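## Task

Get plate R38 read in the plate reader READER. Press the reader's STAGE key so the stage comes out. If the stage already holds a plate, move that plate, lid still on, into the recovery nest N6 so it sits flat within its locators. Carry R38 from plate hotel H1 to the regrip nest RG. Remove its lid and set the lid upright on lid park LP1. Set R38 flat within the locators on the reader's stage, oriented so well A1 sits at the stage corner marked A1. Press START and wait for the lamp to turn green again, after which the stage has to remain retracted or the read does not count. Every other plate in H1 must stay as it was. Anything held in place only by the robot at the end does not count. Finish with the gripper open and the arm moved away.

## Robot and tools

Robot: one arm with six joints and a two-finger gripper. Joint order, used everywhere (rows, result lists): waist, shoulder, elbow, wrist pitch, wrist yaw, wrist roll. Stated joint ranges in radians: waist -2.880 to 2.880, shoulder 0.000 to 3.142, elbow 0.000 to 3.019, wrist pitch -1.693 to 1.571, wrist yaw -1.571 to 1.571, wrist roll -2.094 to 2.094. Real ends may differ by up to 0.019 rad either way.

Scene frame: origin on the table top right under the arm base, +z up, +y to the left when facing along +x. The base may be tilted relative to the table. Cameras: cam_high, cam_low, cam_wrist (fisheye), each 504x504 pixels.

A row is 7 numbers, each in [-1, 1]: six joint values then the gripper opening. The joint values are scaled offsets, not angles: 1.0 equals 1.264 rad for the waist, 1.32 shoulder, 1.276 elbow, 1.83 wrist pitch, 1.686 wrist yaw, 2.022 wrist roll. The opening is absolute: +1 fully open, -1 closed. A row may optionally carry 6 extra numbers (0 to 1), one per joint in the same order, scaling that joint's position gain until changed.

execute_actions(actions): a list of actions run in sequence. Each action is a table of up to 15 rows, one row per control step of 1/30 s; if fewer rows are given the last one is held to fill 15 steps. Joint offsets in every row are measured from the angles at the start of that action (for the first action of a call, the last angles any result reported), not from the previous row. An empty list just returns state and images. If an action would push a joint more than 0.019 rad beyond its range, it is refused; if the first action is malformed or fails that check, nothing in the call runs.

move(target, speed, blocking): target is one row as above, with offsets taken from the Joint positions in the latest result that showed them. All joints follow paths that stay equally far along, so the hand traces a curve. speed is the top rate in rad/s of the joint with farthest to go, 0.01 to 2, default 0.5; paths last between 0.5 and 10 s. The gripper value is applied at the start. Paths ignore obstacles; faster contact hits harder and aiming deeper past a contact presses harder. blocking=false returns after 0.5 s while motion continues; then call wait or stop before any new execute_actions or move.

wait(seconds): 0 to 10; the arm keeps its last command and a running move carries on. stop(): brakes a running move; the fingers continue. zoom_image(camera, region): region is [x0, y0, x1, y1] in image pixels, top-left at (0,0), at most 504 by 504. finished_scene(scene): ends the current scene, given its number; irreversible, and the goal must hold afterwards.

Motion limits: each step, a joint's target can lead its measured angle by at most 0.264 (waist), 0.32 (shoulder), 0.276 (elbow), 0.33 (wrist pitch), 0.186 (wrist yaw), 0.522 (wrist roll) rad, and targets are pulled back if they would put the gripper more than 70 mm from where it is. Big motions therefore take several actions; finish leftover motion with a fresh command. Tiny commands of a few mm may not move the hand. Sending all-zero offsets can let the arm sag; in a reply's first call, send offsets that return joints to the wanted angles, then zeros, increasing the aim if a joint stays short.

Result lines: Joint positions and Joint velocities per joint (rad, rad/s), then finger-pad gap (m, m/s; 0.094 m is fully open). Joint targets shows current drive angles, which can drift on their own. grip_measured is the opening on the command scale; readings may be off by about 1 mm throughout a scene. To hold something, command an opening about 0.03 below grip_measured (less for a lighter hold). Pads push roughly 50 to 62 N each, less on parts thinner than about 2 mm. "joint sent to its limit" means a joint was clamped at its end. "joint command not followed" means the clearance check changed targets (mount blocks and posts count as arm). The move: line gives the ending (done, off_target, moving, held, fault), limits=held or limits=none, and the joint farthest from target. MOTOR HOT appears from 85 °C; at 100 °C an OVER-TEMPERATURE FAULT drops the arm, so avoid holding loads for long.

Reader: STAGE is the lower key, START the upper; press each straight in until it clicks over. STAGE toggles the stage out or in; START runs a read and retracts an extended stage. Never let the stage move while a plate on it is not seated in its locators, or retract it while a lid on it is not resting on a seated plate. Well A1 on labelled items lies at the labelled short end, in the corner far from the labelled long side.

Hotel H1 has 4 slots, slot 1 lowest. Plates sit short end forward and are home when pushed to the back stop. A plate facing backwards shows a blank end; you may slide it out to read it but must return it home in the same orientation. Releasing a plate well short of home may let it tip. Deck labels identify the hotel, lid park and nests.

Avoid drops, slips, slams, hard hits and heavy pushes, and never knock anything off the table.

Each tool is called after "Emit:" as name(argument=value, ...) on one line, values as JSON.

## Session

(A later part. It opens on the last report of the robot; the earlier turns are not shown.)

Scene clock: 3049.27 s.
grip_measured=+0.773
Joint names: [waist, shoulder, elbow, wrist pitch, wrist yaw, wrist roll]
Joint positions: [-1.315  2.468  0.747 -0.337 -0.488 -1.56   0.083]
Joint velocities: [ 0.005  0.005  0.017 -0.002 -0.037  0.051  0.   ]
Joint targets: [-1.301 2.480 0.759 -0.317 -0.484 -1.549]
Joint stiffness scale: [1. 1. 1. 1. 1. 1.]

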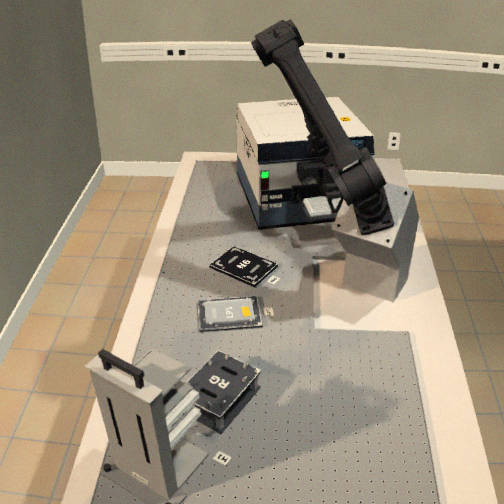

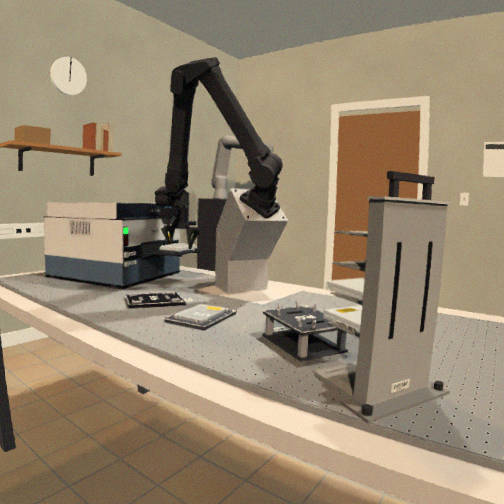

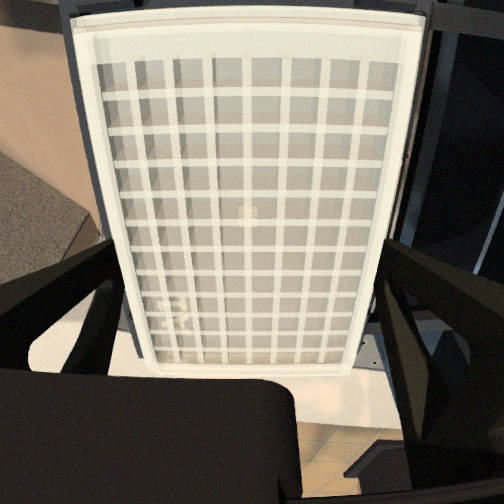

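Emit:
execute_actions(actions=[[[0.01157,0.01379,0.0094,0.01104,0.00059,0.00542,0.755],[0.01224,0.01864,0.0094,0.01138,-0.00119,0.00562,0.755],[0.01268,0.02152,0.0094,0.01192,-0.00267,0.00596,0.755],[0.01328,0.02303,0.0094,0.01266,-0.00288,0.00641,0.755],[0.014,0.02394,0.0094,0.01354,-0.00314,0.00694,0.755],[0.01482,0.02492,0.0094,0.01454,-0.00344,0.00752,0.755],[0.0157,0.0253,0.0094,0.0156,-0.00375,0.00811,0.755],[0.01619,0.02568,0.0094,0.01669,-0.00407,0.00869,0.755],[0.01706,0.02606,0.0094,0.01776,-0.00439,0.00922,0.755],[0.01748,0.02629,0.0094,0.01876,-0.00469,0.00966,0.755],[0.0182,0.02644,0.0094,0.01964,-0.00495,0.01,0.755],[0.01857,0.02682,0.0094,0.02037,-0.00516,0.01022,0.755],[0.01885,0.02742,0.0094,0.02091,-0.00533,0.01029,0.755],[0.01913,0.02773,0.0094,0.02125,-0.00542,0.01029,0.755],[0.01922,0.02788,0.0094,0.02137,-0.00546,0.01029,0.755]]])

Scene clock: 3101.37 s.
grip_measured=+0.773
Joint names: [waist, shoulder, elbow, wrist pitch, wrist yaw, wrist roll]
Joint positions: [-1.306  2.478  0.747 -0.321 -0.492 -1.552  0.083]
Joint velocities: [-0.005 -0.015 -0.007 -0.007 -0.007 -0.037  0.   ]
Joint targets: [-1.291 2.504 0.759 -0.298 -0.497 -1.539]
Joint stiffness scale: [1. 1. 1. 1. 1. 1.]

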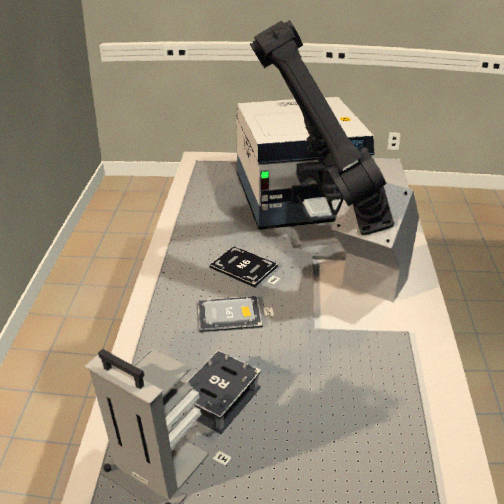

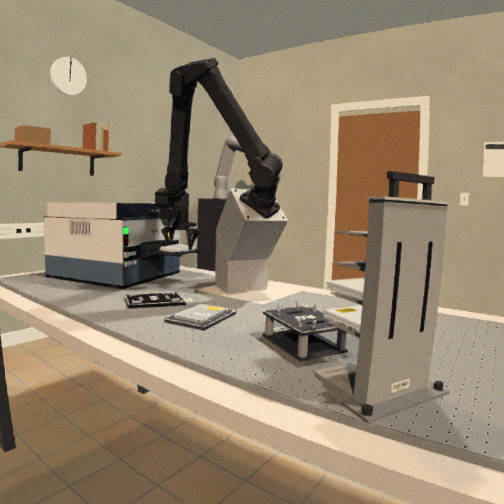

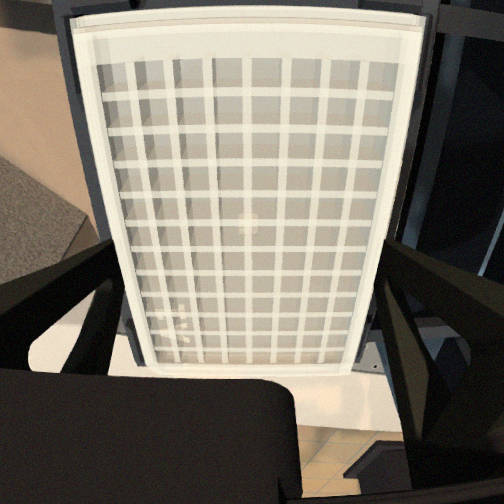

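Emit:
wait(seconds=0)

Emit:
zoom_image(camera="cam_wrist", region=[40, 0, 140, 80])

Emit:
zoom_image(camera="cam_wrist", region=[360, 0, 460, 80])

Emit:
zoom_image(camera="cam_wrist", region=[115, 305, 155, 375])

Emit:
zoom_image(camera="cam_wrist", region=[340, 305, 380, 375])

Scene clock: 3106.53 s.
grip_measured=+0.773
Joint names: [waist, shoulder, elbow, wrist pitch, wrist yaw, wrist roll]
Joint positions: [-1.306  2.478  0.747 -0.321 -0.492 -1.552  0.083]
Joint velocities: [-0.005 -0.005  0.002 -0.007 -0.007  0.066 -0.001]
Joint targets: [-1.291 2.504 0.759 -0.298 -0.497 -1.539]
Joint stiffness scale: [1. 1. 1. 1. 1. 1.]

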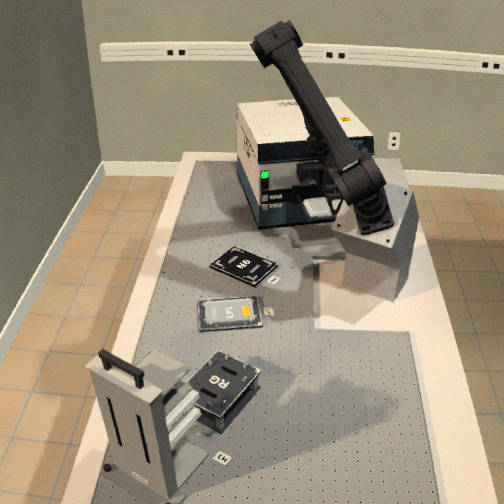

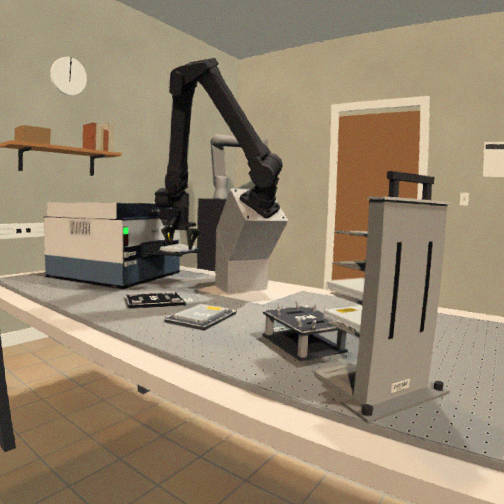

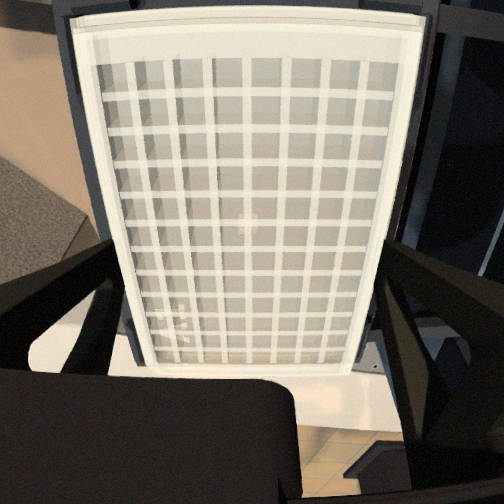

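Region (40, 0, 140, 80) of cam_wrist's 504x504 image, scaled by 5.040, with more detail than that image has; it fills the top 403 rows of this view, and the rest is white.

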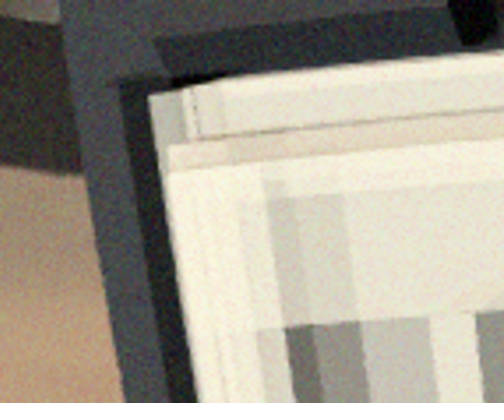

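Region (360, 0, 460, 80) of cam_wrist's 504x504 image, scaled by 5.040, with more detail than that image has; it fills the top 403 rows of this view, and the rest is white.

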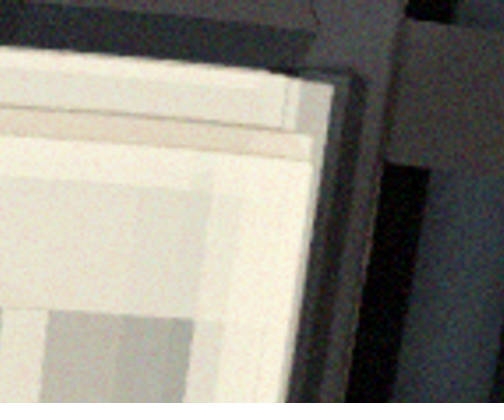

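Region (115, 305, 155, 375) of cam_wrist's 504x504 image, scaled by 7.200, with more detail than that image has; it fills the left 288 columns of this view, and the rest is white.

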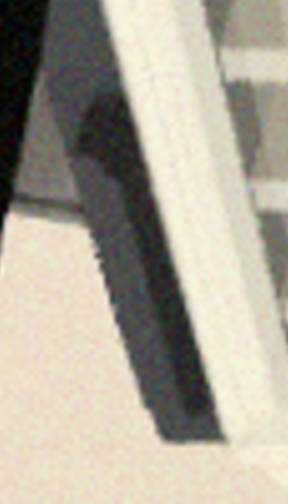

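Region (340, 305, 380, 375) of cam_wrist's 504x504 image, scaled by 7.200, with more detail than that image has; it fills the left 288 columns of this view, and the rest is white.

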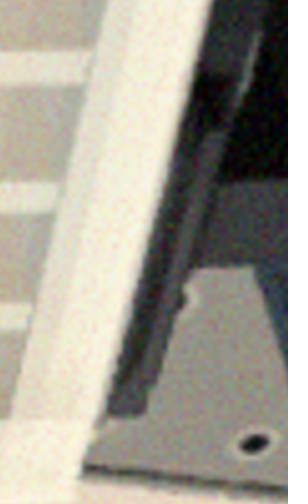

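Emit:
execute_actions(actions=[[[0.01187,0.02045,0.0094,0.01257,-0.003,0.00643,0.755],[0.01187,0.02121,0.0094,0.01257,-0.003,0.0066,0.755],[0.0122,0.02197,0.0094,0.01257,-0.0031,0.0068,0.755],[0.0125,0.02273,0.0094,0.01257,-0.0032,0.0069,0.755],[0.0129,0.02348,0.0094,0.0127,-0.0033,0.007,0.755],[0.0132,0.02424,0.0094,0.0129,-0.0034,0.007,0.755],[0.0135,0.025,0.0094,0.0131,-0.0035,0.007,0.755],[0.0138,0.025,0.0094,0.0131,-0.0036,0.007,0.755],[0.0138,0.025,0.0094,0.0131,-0.0036,0.007,0.755],[0.0138,0.025,0.0094,0.0131,-0.0036,0.007,0.755],[0.0138,0.025,0.0094,0.0131,-0.0036,0.007,0.755],[0.012,0.021,0.0094,0.011,-0.003,0.006,0.755],[0.01,0.017,0.0094,0.009,-0.0024,0.005,0.755],[0.008,0.013,0.0094,0.007,-0.0018,0.004,0.755],[0.0065,0.01,0.0094,0.0055,-0.0015,0.003,0.755]]])

Scene clock: 3127.53 s.
grip_measured=+0.773
Joint names: [waist, shoulder, elbow, wrist pitch, wrist yaw, wrist roll]
Joint positions: [-1.306  2.479  0.747 -0.321 -0.492 -1.551  0.083]
Joint velocities: [-0.005 -0.005 -0.002  0.007 -0.051  0.051  0.   ]
Joint targets: [-1.298 2.492 0.759 -0.311 -0.495 -1.546]
Joint stiffness scale: [1. 1. 1. 1. 1. 1.]

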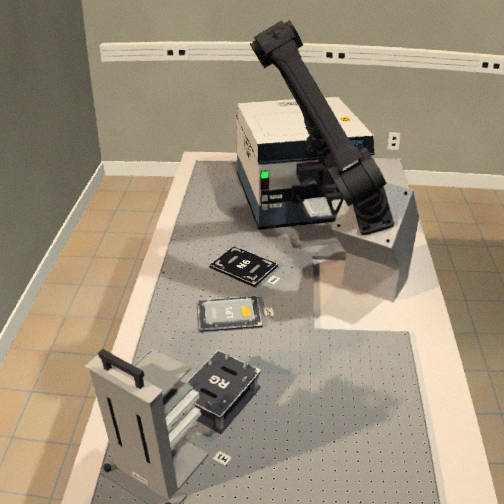

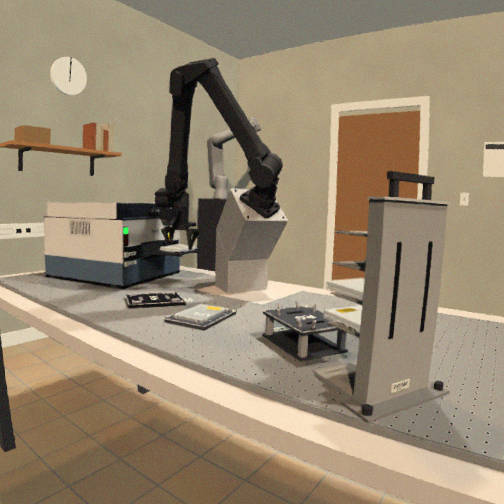

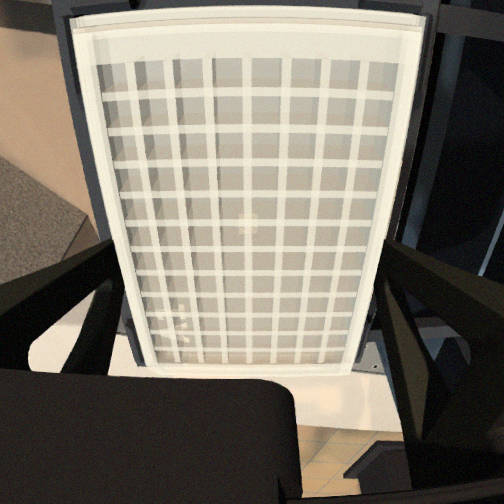

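Emit:
execute_actions(actions=[[[0.004,0.006,0.0094,0.003,-0.001,0.002,0.762],[0.003,0.004,0.0094,0.002,0,0.001,0.768],[0.003,0.004,0.0094,0.002,0,0.001,0.773],[0.003,0.004,0.0094,0.002,0,0.001,0.778],[0.003,0.004,0.0094,0.002,0,0.001,0.784],[0.003,0.004,0.0094,0.002,0,0.001,0.792],[0.003,0.004,0.0094,0.002,0,0.001,0.802],[0.003,0.004,0.0094,0.002,0,0.001,0.815],[0.003,0.004,0.0094,0.002,0,0.001,0.83],[0.003,0.004,0.0094,0.002,0,0.001,0.86],[0.003,0.004,0.0094,0.002,0,0.001,0.89],[0.003,0.004,0.0094,0.002,0,0.001,0.92],[0.003,0.004,0.0094,0.002,0,0.001,0.95],[0.003,0.004,0.0094,0.002,0,0.001,0.98],[0.003,0.004,0.0094,0.002,0,0.001,1.0]]])

Scene clock: 3132.50 s.
grip_measured=+0.996
Joint names: [waist, shoulder, elbow, wrist pitch, wrist yaw, wrist roll]
Joint positions: [-1.306  2.479  0.747 -0.321 -0.492 -1.551  0.094]
Joint velocities: [-0.005  0.005 -0.012 -0.002 -0.037 -0.066  0.026]
Joint targets: [-1.302 2.484 0.759 -0.318 -0.492 -1.549]
Joint stiffness scale: [1. 1. 1. 1. 1. 1.]

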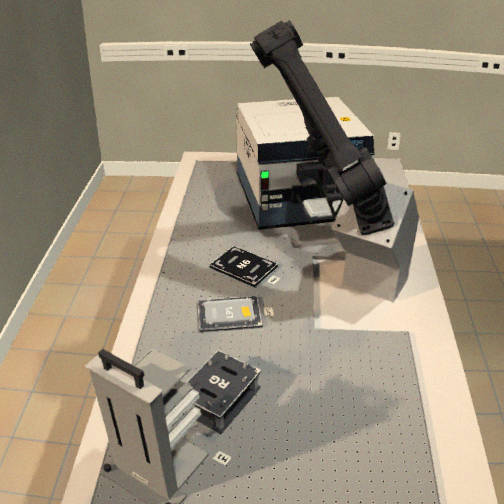

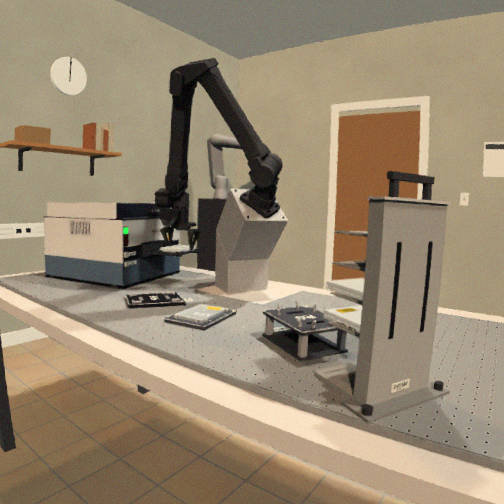

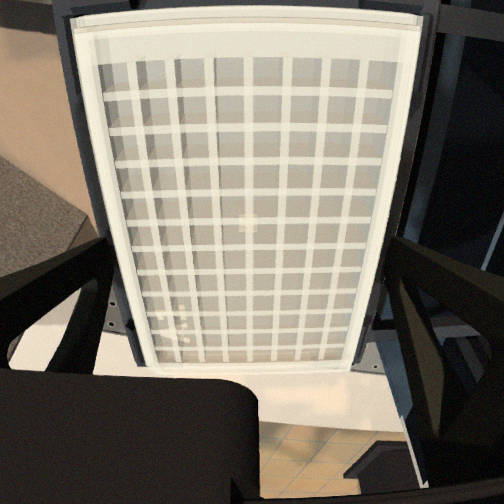

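Emit:
wait(seconds=0)

Emit:
zoom_image(camera="cam_wrist", region=[40, 0, 140, 80])

Emit:
zoom_image(camera="cam_wrist", region=[360, 0, 460, 80])

Emit:
zoom_image(camera="cam_wrist", region=[105, 300, 185, 380])

Emit:
zoom_image(camera="cam_wrist", region=[310, 300, 390, 380])

Scene clock: 3135.80 s.
grip_measured=+1.000
Joint names: [waist, shoulder, elbow, wrist pitch, wrist yaw, wrist roll]
Joint positions: [-1.306  2.479  0.747 -0.321 -0.492 -1.551  0.094]
Joint velocities: [ 0.005 -0.005 -0.017  0.002 -0.081  0.007  0.   ]
Joint targets: [-1.302 2.484 0.759 -0.318 -0.492 -1.549]
Joint stiffness scale: [1. 1. 1. 1. 1. 1.]

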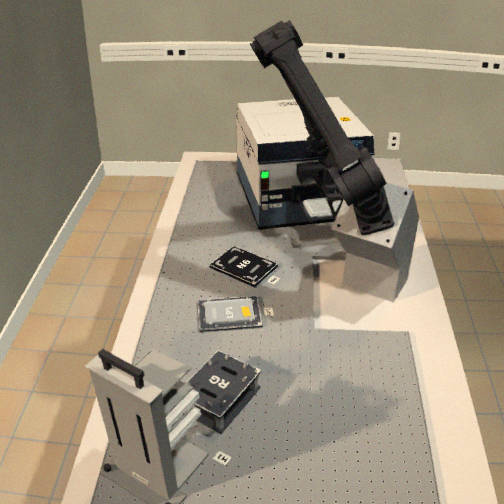

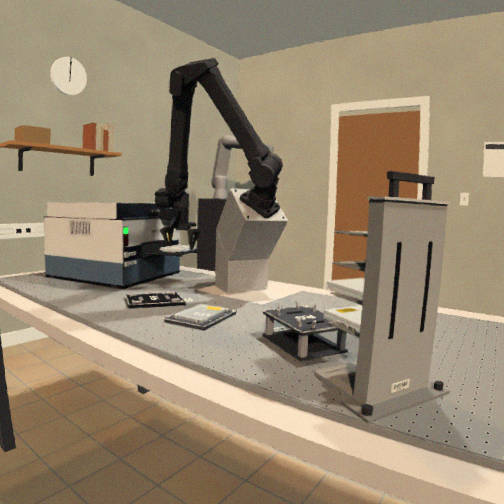

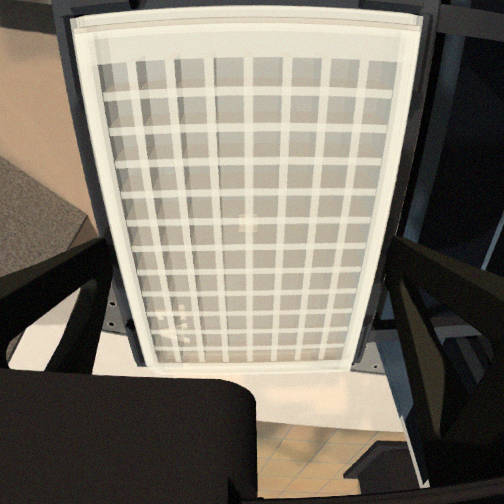

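Region (40, 0, 140, 80) of cam_wrist's 504x504 image, scaled by 5.040, with more detail than that image has; it fills the top 403 rows of this view, and the rest is white.

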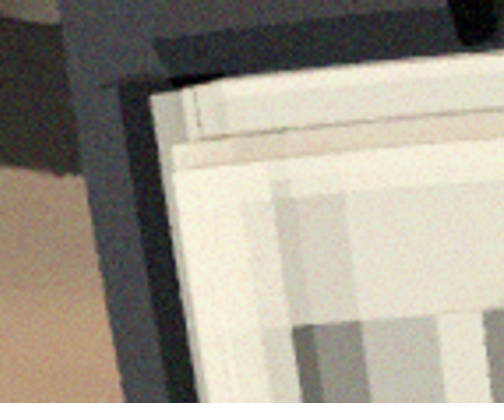

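Region (360, 0, 460, 80) of cam_wrist's 504x504 image, scaled by 5.040, with more detail than that image has; it fills the top 403 rows of this view, and the rest is white.

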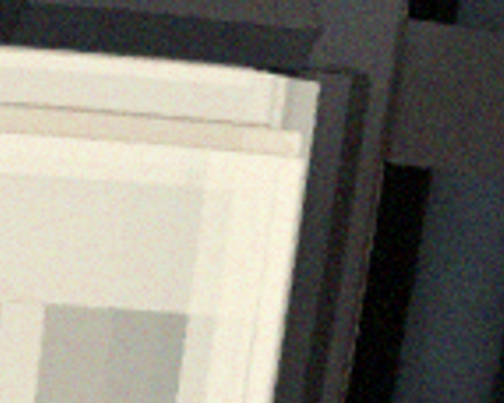

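Region (105, 300, 185, 380) of cam_wrist's 504x504 image, scaled by 6.300, with more detail than that image has.

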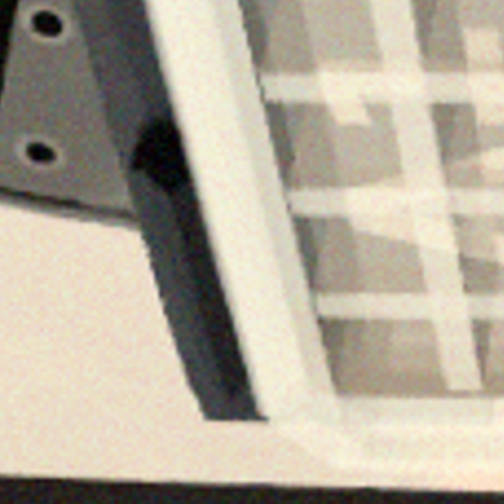

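Region (310, 300, 390, 380) of cam_wrist's 504x504 image, scaled by 6.300, with more detail than that image has.

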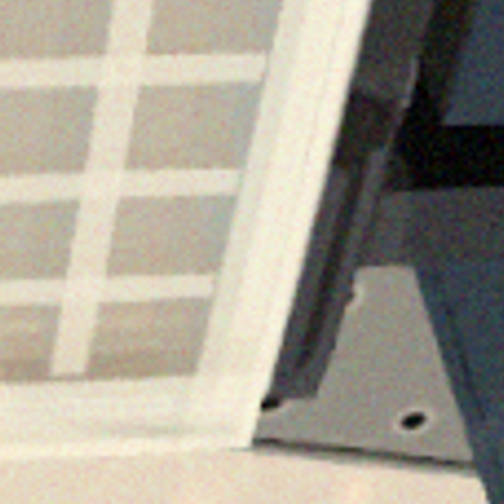

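Emit:
execute_actions(actions=[[[0.0032,-0.0091,0.0094,-0.0049,0,0.001,1],[0.0032,-0.0189,0.0094,-0.0104,0,0.001,1],[0.0032,-0.0203,0.0094,-0.0112,0,0.001,1],[0.0032,-0.0221,0.0094,-0.0122,0,0.001,1],[0.0032,-0.0252,0.0094,-0.0143,0,0.001,1],[0.0032,-0.0295,0.0071,-0.0174,0,0.001,1],[0.0032,-0.0345,0.0039,-0.0215,0,0.001,1],[0.0032,-0.0405,0.0016,-0.0265,0,0.0025,1],[0.0032,-0.048,-0.0005,-0.0319,0,0.004,1],[0.0047,-0.0565,-0.0025,-0.0364,0,0.0052,1],[0.0063,-0.0659,-0.0056,-0.0391,0,0.0058,1],[0.0079,-0.0761,-0.0098,-0.0404,0,0.0077,1],[0.0087,-0.087,-0.015,-0.0326,0,0.0108,1],[0.0095,-0.0984,-0.0214,-0.0226,0,0.0151,1],[0.0096,-0.1105,-0.0286,-0.0116,0,0.0207,1]],[[0.0098,-0.0524,-0.0207,0.0227,0,0.0269,0.95],[0.0107,-0.0652,-0.0296,0.0296,0,0.0348,0.88],[0.0122,-0.078,-0.0394,0.0379,0,0.0438,0.8],[0.0146,-0.0909,-0.0498,0.0477,0,0.0539,0.7],[0.018,-0.1038,-0.0608,0.0589,0,0.0649,0.6],[0.0226,-0.1165,-0.0723,0.0715,0,0.0771,0.5],[0.0285,-0.1289,-0.0842,0.0854,0,0.0901,0.4],[0.0358,-0.141,-0.0963,0.1005,0,0.104,0.3],[0.0445,-0.1525,-0.1086,0.1169,0,0.1187,0.2],[0.0546,-0.1633,-0.1211,0.1345,0,0.1343,0.1],[0.0663,-0.1735,-0.1334,0.1531,0,0.1505,0],[0.0794,-0.1829,-0.1455,0.1728,0.0012,0.1673,-0.1],[0.0941,-0.1914,-0.1574,0.1934,0.0027,0.1847,-0.2],[0.1102,-0.1989,-0.1688,0.2149,0.0036,0.2025,-0.3],[0.1277,-0.2053,-0.1799,0.2372,0.0063,0.2208,-0.4]],[[0.0588,-0.0334,-0.0327,0.067,0.0101,0.0957,-0.5],[0.079,-0.0377,-0.0425,0.0906,0.0164,0.1145,-0.6],[0.1004,-0.0385,-0.0514,0.1148,0.0244,0.1335,-0.7],[0.1229,-0.0342,-0.0596,0.1395,0.034,0.1526,-0.78],[0.1465,-0.0273,-0.0668,0.1645,0.0454,0.1717,-0.85],[0.171,-0.0191,-0.073,0.1898,0.0583,0.1906,-0.9],[0.1963,-0.0104,-0.0783,0.2153,0.0728,0.2094,-0.94],[0.2222,-0.002,-0.0824,0.2409,0.0887,0.228,-0.97],[0.2488,0.0022,-0.0854,0.2664,0.106,0.2463,-1],[0.2757,0.0077,-0.0874,0.292,0.1248,0.2641,-1],[0.3029,0.0142,-0.0879,0.3173,0.1447,0.2815,-1],[0.3302,0.0219,-0.0856,0.3423,0.1658,0.2983,-1],[0.3575,0.0306,-0.0832,0.3669,0.188,0.3145,-1],[0.3847,0.0403,-0.0809,0.3911,0.2112,0.3301,-1],[0.4116,0.051,-0.0785,0.4148,0.2352,0.3448,-1]],[[0.0812,0.0473,0.0078,0.0696,0.0584,0.0841,-1],[0.1071,0.0597,0.0094,0.0919,0.0839,0.0972,-1],[0.1324,0.0727,0.01,0.1134,0.1098,0.1093,-1],[0.1569,0.0864,0.0117,0.134,0.1362,0.1204,-1],[0.1805,0.1007,0.0143,0.1537,0.1628,0.1305,-1],[0.203,0.1155,0.0183,0.1723,0.1897,0.1395,-1],[0.2244,0.1305,0.0233,0.1899,0.2165,0.1473,-1],[0.2446,0.146,0.0293,0.2063,0.2434,0.1541,-1],[0.2635,0.1615,0.0362,0.2214,0.27,0.1596,-1],[0.281,0.1772,0.044,0.2354,0.2964,0.1639,-1],[0.2972,0.193,0.0525,0.2479,0.3224,0.1671,-1],[0.3118,0.2085,0.0618,0.2591,0.3478,0.1689,-1],[0.3249,0.2239,0.0714,0.2689,0.3726,0.1695,-1],[0.3366,0.239,0.0816,0.2773,0.3966,0.1695,-1],[0.3468,0.2538,0.0919,0.2842,0.4198,0.1695,-1]],[[0.0329,0.0558,0.0335,0.0273,0.0552,0.0091,-1],[0.0402,0.0695,0.0439,0.0311,0.0763,0.0091,-1],[0.046,0.0825,0.0542,0.0335,0.0962,0.0091,-1],[0.0506,0.0948,0.0643,0.0343,0.1149,0.0091,-1],[0.0541,0.1064,0.0739,0.0343,0.1323,0.0091,-1],[0.0565,0.1167,0.0831,0.0343,0.1482,0.0091,-1],[0.058,0.126,0.0915,0.0343,0.1627,0.0091,-1],[0.0589,0.1343,0.0992,0.0343,0.1756,0.0091,-1],[0.0591,0.1416,0.106,0.0343,0.187,0.0091,-1],[0.0592,0.1478,0.112,0.0343,0.1966,0.0091,-1],[0.0592,0.1529,0.1168,0.0343,0.2046,0.0091,-1],[0.0592,0.1567,0.1208,0.0343,0.2109,0.0091,-1],[0.0592,0.1594,0.1234,0.0343,0.2153,0.0091,-1],[0.0592,0.1609,0.1249,0.0343,0.218,0.0091,-1],[0.0592,0.1611,0.1252,0.0343,0.2189,0.0091,-1]]])

Scene clock: 3258.30 s.
grip_measured=-0.988
Joint names: [waist, shoulder, elbow, wrist pitch, wrist yaw, wrist roll]
Joint positions: [-0.28   2.646  0.667  1.125  0.907 -0.377  0.001]
Joint velocities: [ 0.005  0.054  0.061 -0.007  0.125 -0.081  0.   ]
Joint targets: [-0.266 2.665 0.673 1.151 0.915 -0.366]
Joint stiffness scale: [1. 1. 1. 1. 1. 1.]

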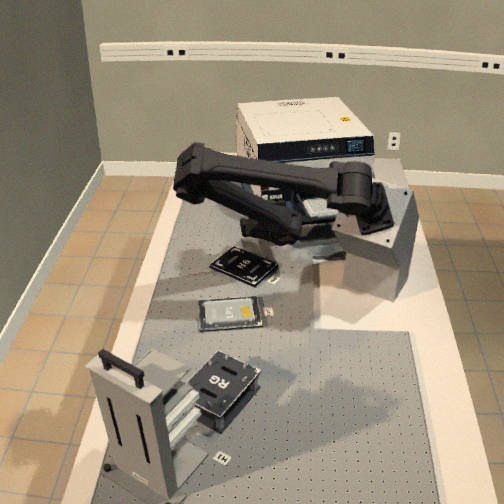

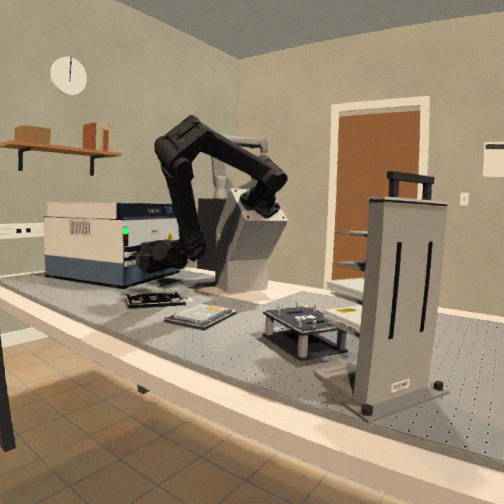

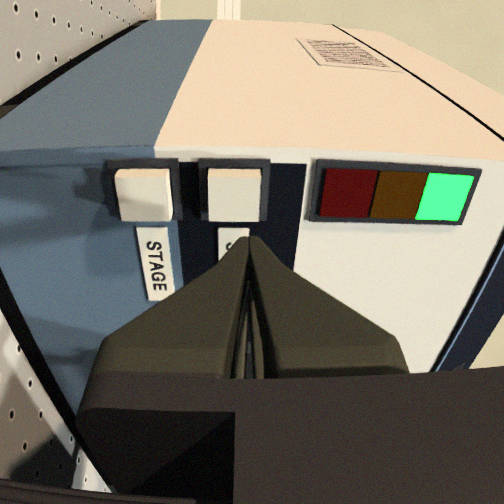

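Emit:
wait(seconds=0)

Emit:
zoom_image(camera="cam_wrist", region=[180, 150, 300, 270])

Emit:
zoom_image(camera="cam_high", region=[280, 180, 370, 240])

Scene clock: 3261.30 s.
grip_measured=-0.988
Joint names: [waist, shoulder, elbow, wrist pitch, wrist yaw, wrist roll]
Joint positions: [-0.28   2.647  0.67   1.125  0.91  -0.377  0.001]
Joint velocities: [-0.005  0.015  0.007 -0.017 -0.037 -0.022  0.   ]
Joint targets: [-0.266 2.665 0.673 1.151 0.915 -0.366]
Joint stiffness scale: [1. 1. 1. 1. 1. 1.]

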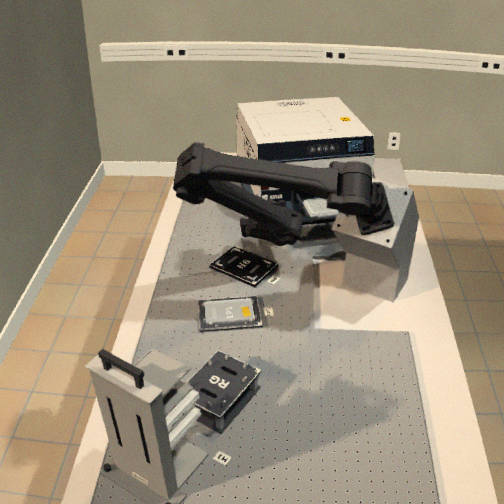

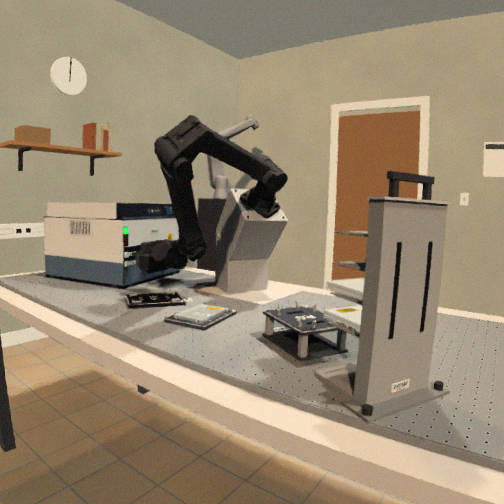

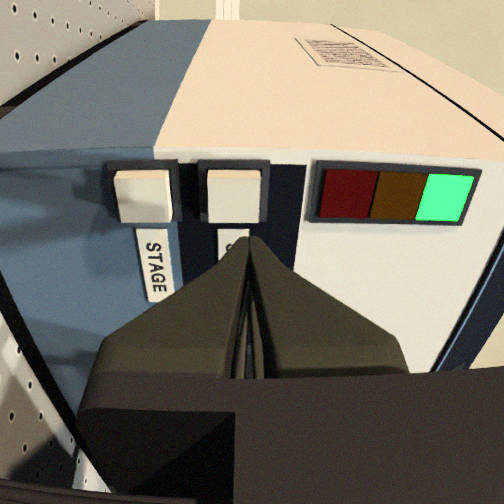

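Region (180, 150, 300, 270) of cam_wrist's 504x504 image, scaled by 4.200, with more detail than that image has.

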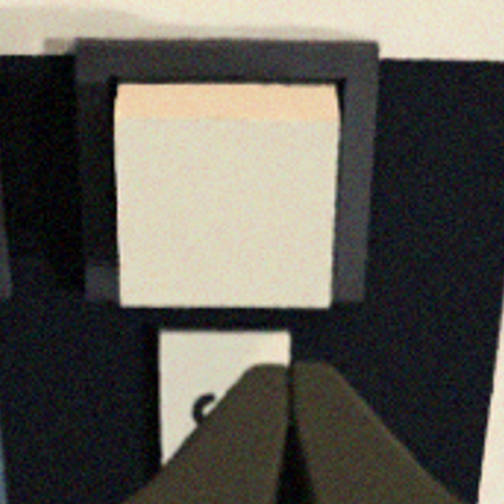

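Region (280, 180, 370, 240) of cam_high's 504x504 image, scaled by 5.600, with more detail than that image has.

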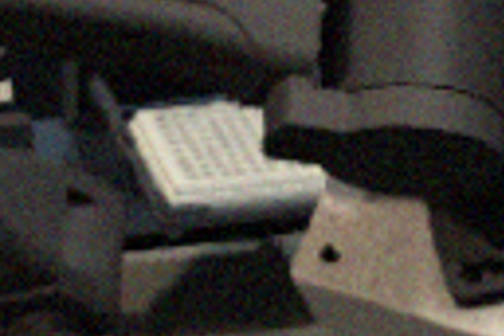

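Emit:
zoom_image(camera="cam_high", region=[295, 190, 345, 230])

Emit:
zoom_image(camera="cam_low", region=[130, 220, 230, 280])

Region (295, 190, 345, 230) of cam_high's 504x504 image, scaled by 10.080, with more detail than that image has; it fills the top 403 rows of this view, and the rest is white.

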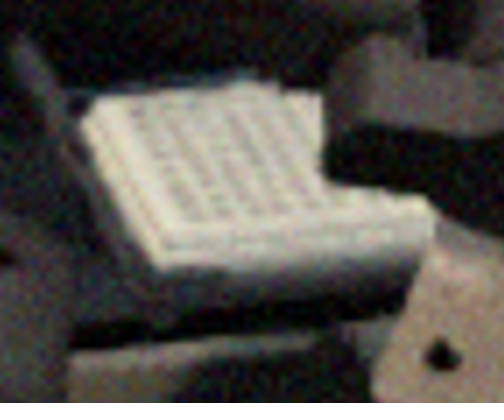

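Region (130, 220, 230, 280) of cam_low's 504x504 image, scaled by 5.040, with more detail than that image has; it fills the top 302 rows of this view, and the rest is white.

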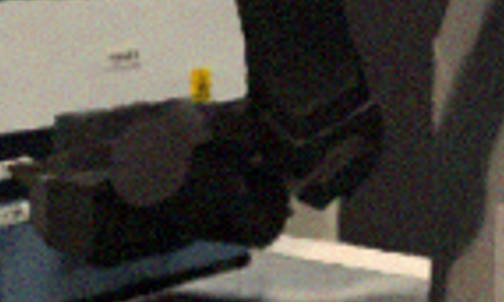

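Emit:
execute_actions(actions=[[[0.004,0.0159,0.0031,0.0145,0,0.0025,-1],[-0.004,0.0182,0.0039,0.0162,-0.0033,-0.0015,-1],[-0.0099,0.0199,0.0042,0.019,-0.0051,-0.0054,-1],[-0.0109,0.0205,0.0049,0.0225,-0.0079,-0.0062,-1],[-0.0126,0.0216,0.0061,0.0268,-0.0118,-0.0074,-1],[-0.0149,0.023,0.0078,0.0315,-0.0163,-0.009,-1],[-0.0175,0.0245,0.0096,0.0362,-0.0212,-0.0108,-1],[-0.0204,0.0264,0.0117,0.0409,-0.0263,-0.0128,-1],[-0.0234,0.0277,0.0138,0.0452,-0.0313,-0.0149,-1],[-0.0263,0.0292,0.0158,0.0487,-0.0357,-0.0169,-1],[-0.029,0.0304,0.0176,0.0515,-0.0396,-0.0187,-1],[-0.0313,0.0314,0.019,0.0532,-0.0424,-0.0203,-1],[-0.0329,0.032,0.0201,0.0538,-0.0442,-0.0215,-1],[-0.0339,0.0327,0.0207,0.0538,-0.0448,-0.0223,-1],[-0.0343,0.0329,0.0208,0.0538,-0.0448,-0.0225,-1]]])

Scene clock: 3302.47 s.
grip_measured=-0.988
Joint names: [waist, shoulder, elbow, wrist pitch, wrist yaw, wrist roll]
Joint positions: [-0.305  2.665  0.693  1.197  0.84  -0.402  0.001]
Joint velocities: [-0.093  0.024  0.007  0.017 -0.051 -0.081 -0.001]
Joint targets: [-0.323 2.691 0.696 1.223 0.835 -0.422]
Joint stiffness scale: [1. 1. 1. 1. 1. 1.]

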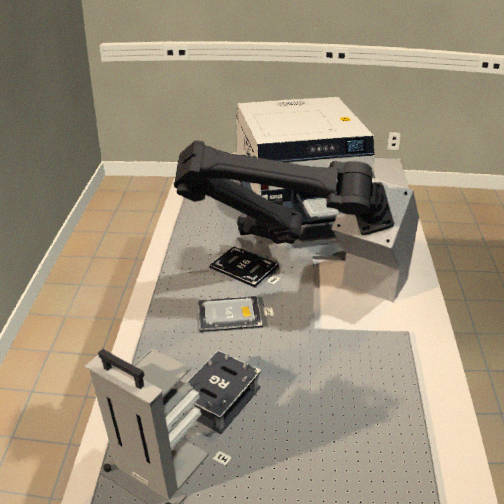

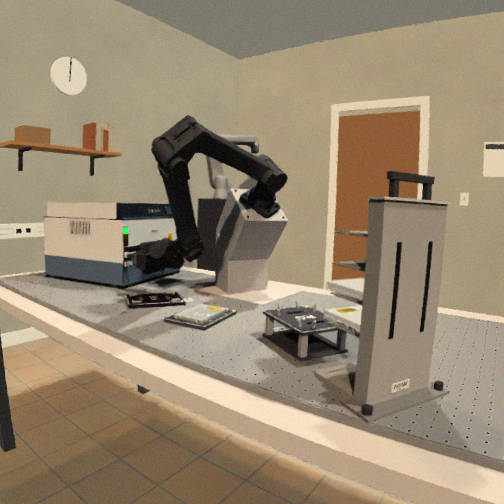

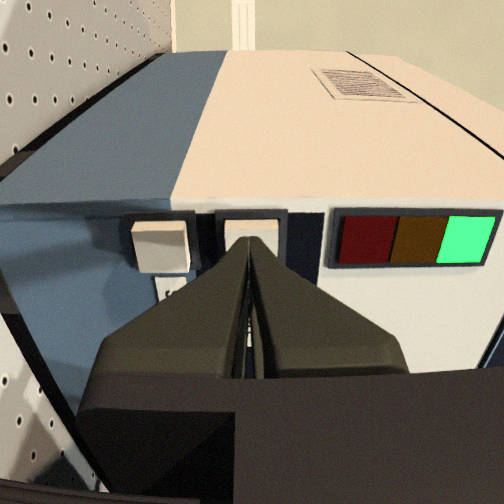

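Emit:
execute_actions(actions=[])

Scene clock: 3323.23 s.
grip_measured=-0.988
Joint names: [waist, shoulder, elbow, wrist pitch, wrist yaw, wrist roll]
Joint positions: [-0.31   2.666  0.693  1.198  0.839 -0.412  0.001]
Joint velocities: [-0.015  0.005 -0.012 -0.007 -0.007 -0.037  0.001]
Joint targets: [-0.323 2.691 0.696 1.224 0.834 -0.422]
Joint stiffness scale: [1. 1. 1. 1. 1. 1.]

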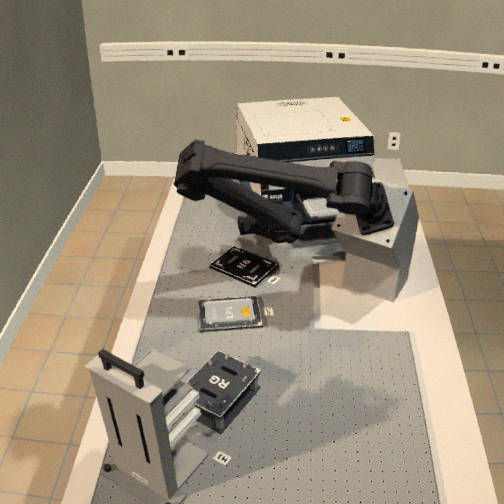

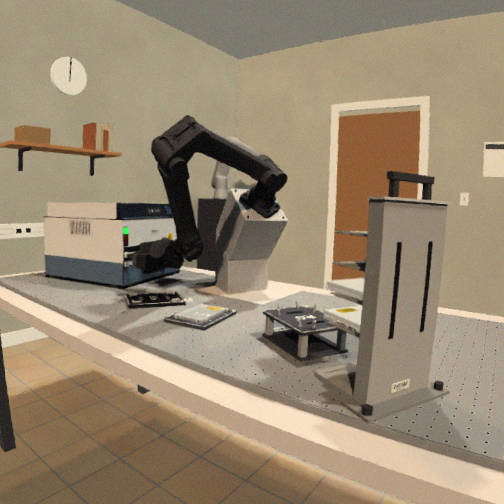

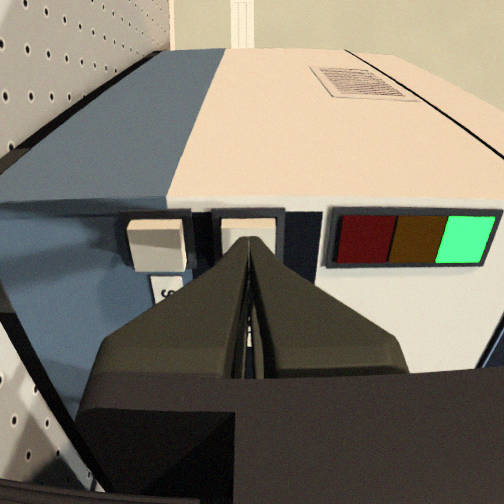

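Emit:
execute_actions(actions=[[[-0.0104,0.0205,0.0025,0.0146,-0.0031,-0.0050,-1],[-0.0108,0.0222,0.0028,0.0151,-0.0033,-0.0054,-1],[-0.0115,0.0224,0.0033,0.0152,-0.0036,-0.0059,-1],[-0.0124,0.0226,0.0040,0.0154,-0.0040,-0.0067,-1],[-0.0135,0.0230,0.0048,0.0157,-0.0046,-0.0076,-1],[-0.0147,0.0233,0.0058,0.0159,-0.0051,-0.0086,-1],[-0.0159,0.0237,0.0067,0.0162,-0.0058,-0.0097,-1],[-0.0173,0.0241,0.0078,0.0164,-0.0064,-0.0108,-1],[-0.0185,0.0245,0.0087,0.0167,-0.0071,-0.0119,-1],[-0.0198,0.0249,0.0097,0.0170,-0.0077,-0.0129,-1],[-0.0208,0.0252,0.0105,0.0172,-0.0082,-0.0138,-1],[-0.0217,0.0254,0.0112,0.0174,-0.0086,-0.0146,-1],[-0.0224,0.0256,0.0117,0.0175,-0.0089,-0.0151,-1],[-0.0228,0.0258,0.0120,0.0176,-0.0091,-0.0155,-1],[-0.0229,0.0258,0.0121,0.0176,-0.0092,-0.0156,-1]]])

Scene clock: 3343.27 s.
grip_measured=-0.988
Joint names: [waist, shoulder, elbow, wrist pitch, wrist yaw, wrist roll]
Joint positions: [-0.321  2.676  0.704  1.205  0.827 -0.428  0.001]
Joint velocities: [-0.005 -0.005 -0.002  0.022 -0.007 -0.037 -0.   ]
Joint targets: [-0.339 2.701 0.709 1.231 0.823 -0.443]
Joint stiffness scale: [1. 1. 1. 1. 1. 1.]

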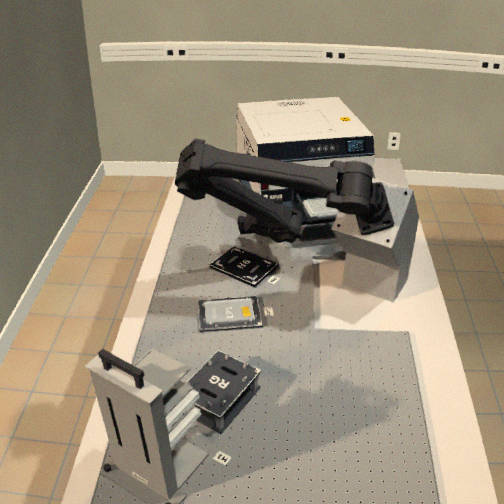

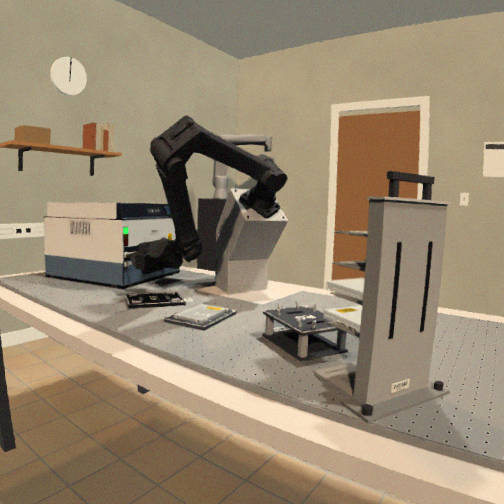

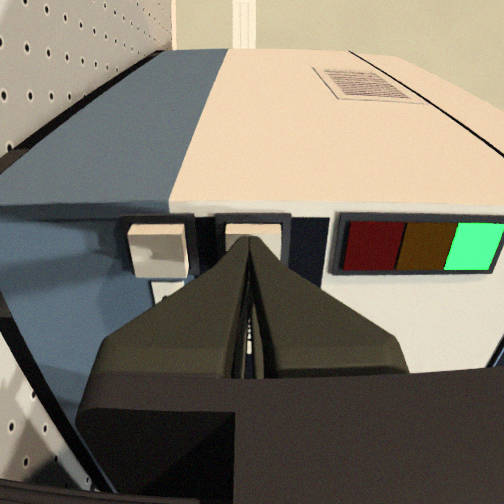

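Emit:
execute_actions(actions=[[[-0.0145,0.0190,0.0041,0.0142,-0.0025,-0.0075,-1],[-0.0154,0.0191,0.0046,0.0143,-0.0026,-0.0077,-1],[-0.0169,0.0193,0.0054,0.0144,-0.0029,-0.0081,-1],[-0.0189,0.0197,0.0065,0.0146,-0.0032,-0.0086,-1],[-0.0213,0.0200,0.0079,0.0148,-0.0036,-0.0093,-1],[-0.0240,0.0205,0.0094,0.0150,-0.0041,-0.0100,-1],[-0.0270,0.0210,0.0111,0.0153,-0.0046,-0.0107,-1],[-0.0299,0.0214,0.0127,0.0155,-0.0051,-0.0115,-1],[-0.0329,0.0219,0.0144,0.0158,-0.0056,-0.0122,-1],[-0.0356,0.0224,0.0159,0.0160,-0.0061,-0.0130,-1],[-0.0380,0.0227,0.0173,0.0162,-0.0065,-0.0136,-1],[-0.0400,0.0231,0.0184,0.0164,-0.0068,-0.0141,-1],[-0.0415,0.0233,0.0192,0.0165,-0.0071,-0.0145,-1],[-0.0424,0.0234,0.0197,0.0166,-0.0072,-0.0147,-1],[-0.0427,0.0235,0.0199,0.0166,-0.0073,-0.0148,-1]]])

Scene clock: 3359.80 s.
grip_measured=-0.988
Joint names: [waist, shoulder, elbow, wrist pitch, wrist yaw, wrist roll]
Joint positions: [-0.336  2.683  0.715  1.211  0.814 -0.444  0.001]
Joint velocities: [ 0.005  0.015  0.022  0.002 -0.007  0.022  0.001]
Joint targets: [-0.375 2.708 0.730 1.236 0.815 -0.458]
Joint stiffness scale: [1. 1. 1. 1. 1. 1.]

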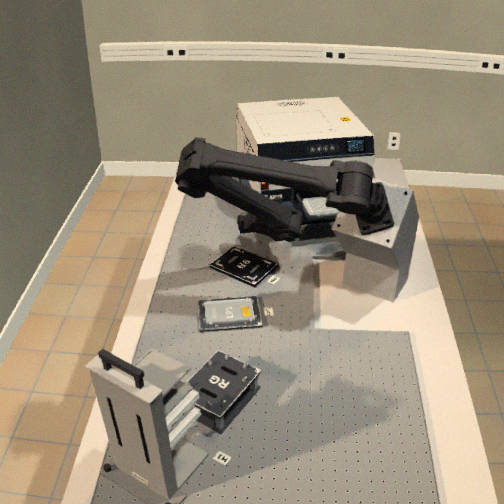

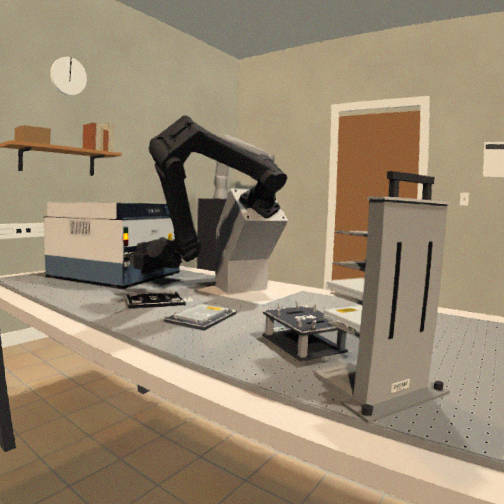

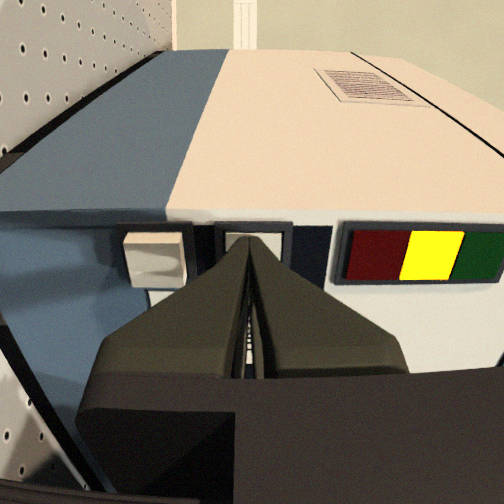

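Emit:
execute_actions(actions=[[[-0.018,0.006,0.003,0.006,0.001,-0.003,-1],[-0.004,-0.007,-0.006,-0.001,0.002,0.001,-1],[0.0089,-0.0187,-0.0149,-0.0081,0.0030,0.0052,-1],[0.0120,-0.0203,-0.0174,-0.0093,0.0048,0.0074,-1],[0.0170,-0.0229,-0.0213,-0.0113,0.0076,0.0109,-1],[0.0235,-0.0262,-0.0265,-0.0138,0.0114,0.0154,-1],[0.0313,-0.0302,-0.0326,-0.0169,0.0158,0.0208,-1],[0.0397,-0.0345,-0.0393,-0.0202,0.0206,0.0267,-1],[0.0485,-0.0390,-0.0461,-0.0236,0.0257,0.0329,-1],[0.0569,-0.0433,-0.0528,-0.0269,0.0305,0.0388,-1],[0.0647,-0.0473,-0.0589,-0.0300,0.0349,0.0442,-1],[0.0712,-0.0506,-0.0641,-0.0325,0.0387,0.0487,-1],[0.0762,-0.0532,-0.0680,-0.0345,0.0415,0.0522,-1],[0.0793,-0.0548,-0.0705,-0.0357,0.0433,0.0544,-1],[0.0803,-0.0553,-0.0713,-0.0361,0.0439,0.0551,-1]]])

Scene clock: 3372.40 s.
grip_measured=-0.988
Joint names: [waist, shoulder, elbow, wrist pitch, wrist yaw, wrist roll]
Joint positions: [-0.254  2.634  0.648  1.169  0.882 -0.37   0.001]
Joint velocities: [ 0.23  -0.132 -0.11  -0.076  0.066  0.286  0.   ]
Joint targets: [-0.234 2.609 0.623 1.145 0.888 -0.332]
Joint stiffness scale: [1. 1. 1. 1. 1. 1.]

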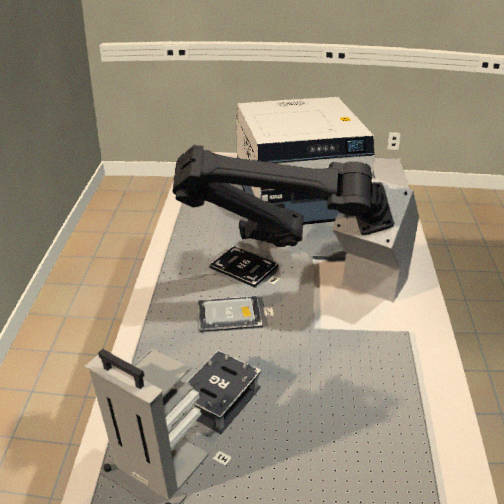

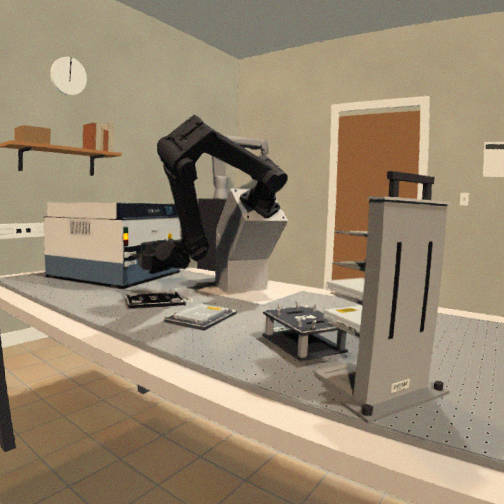

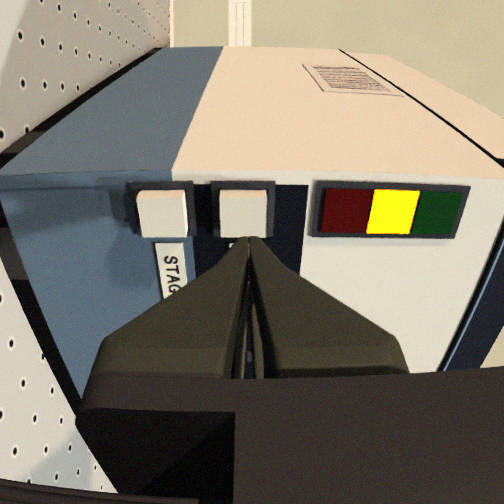

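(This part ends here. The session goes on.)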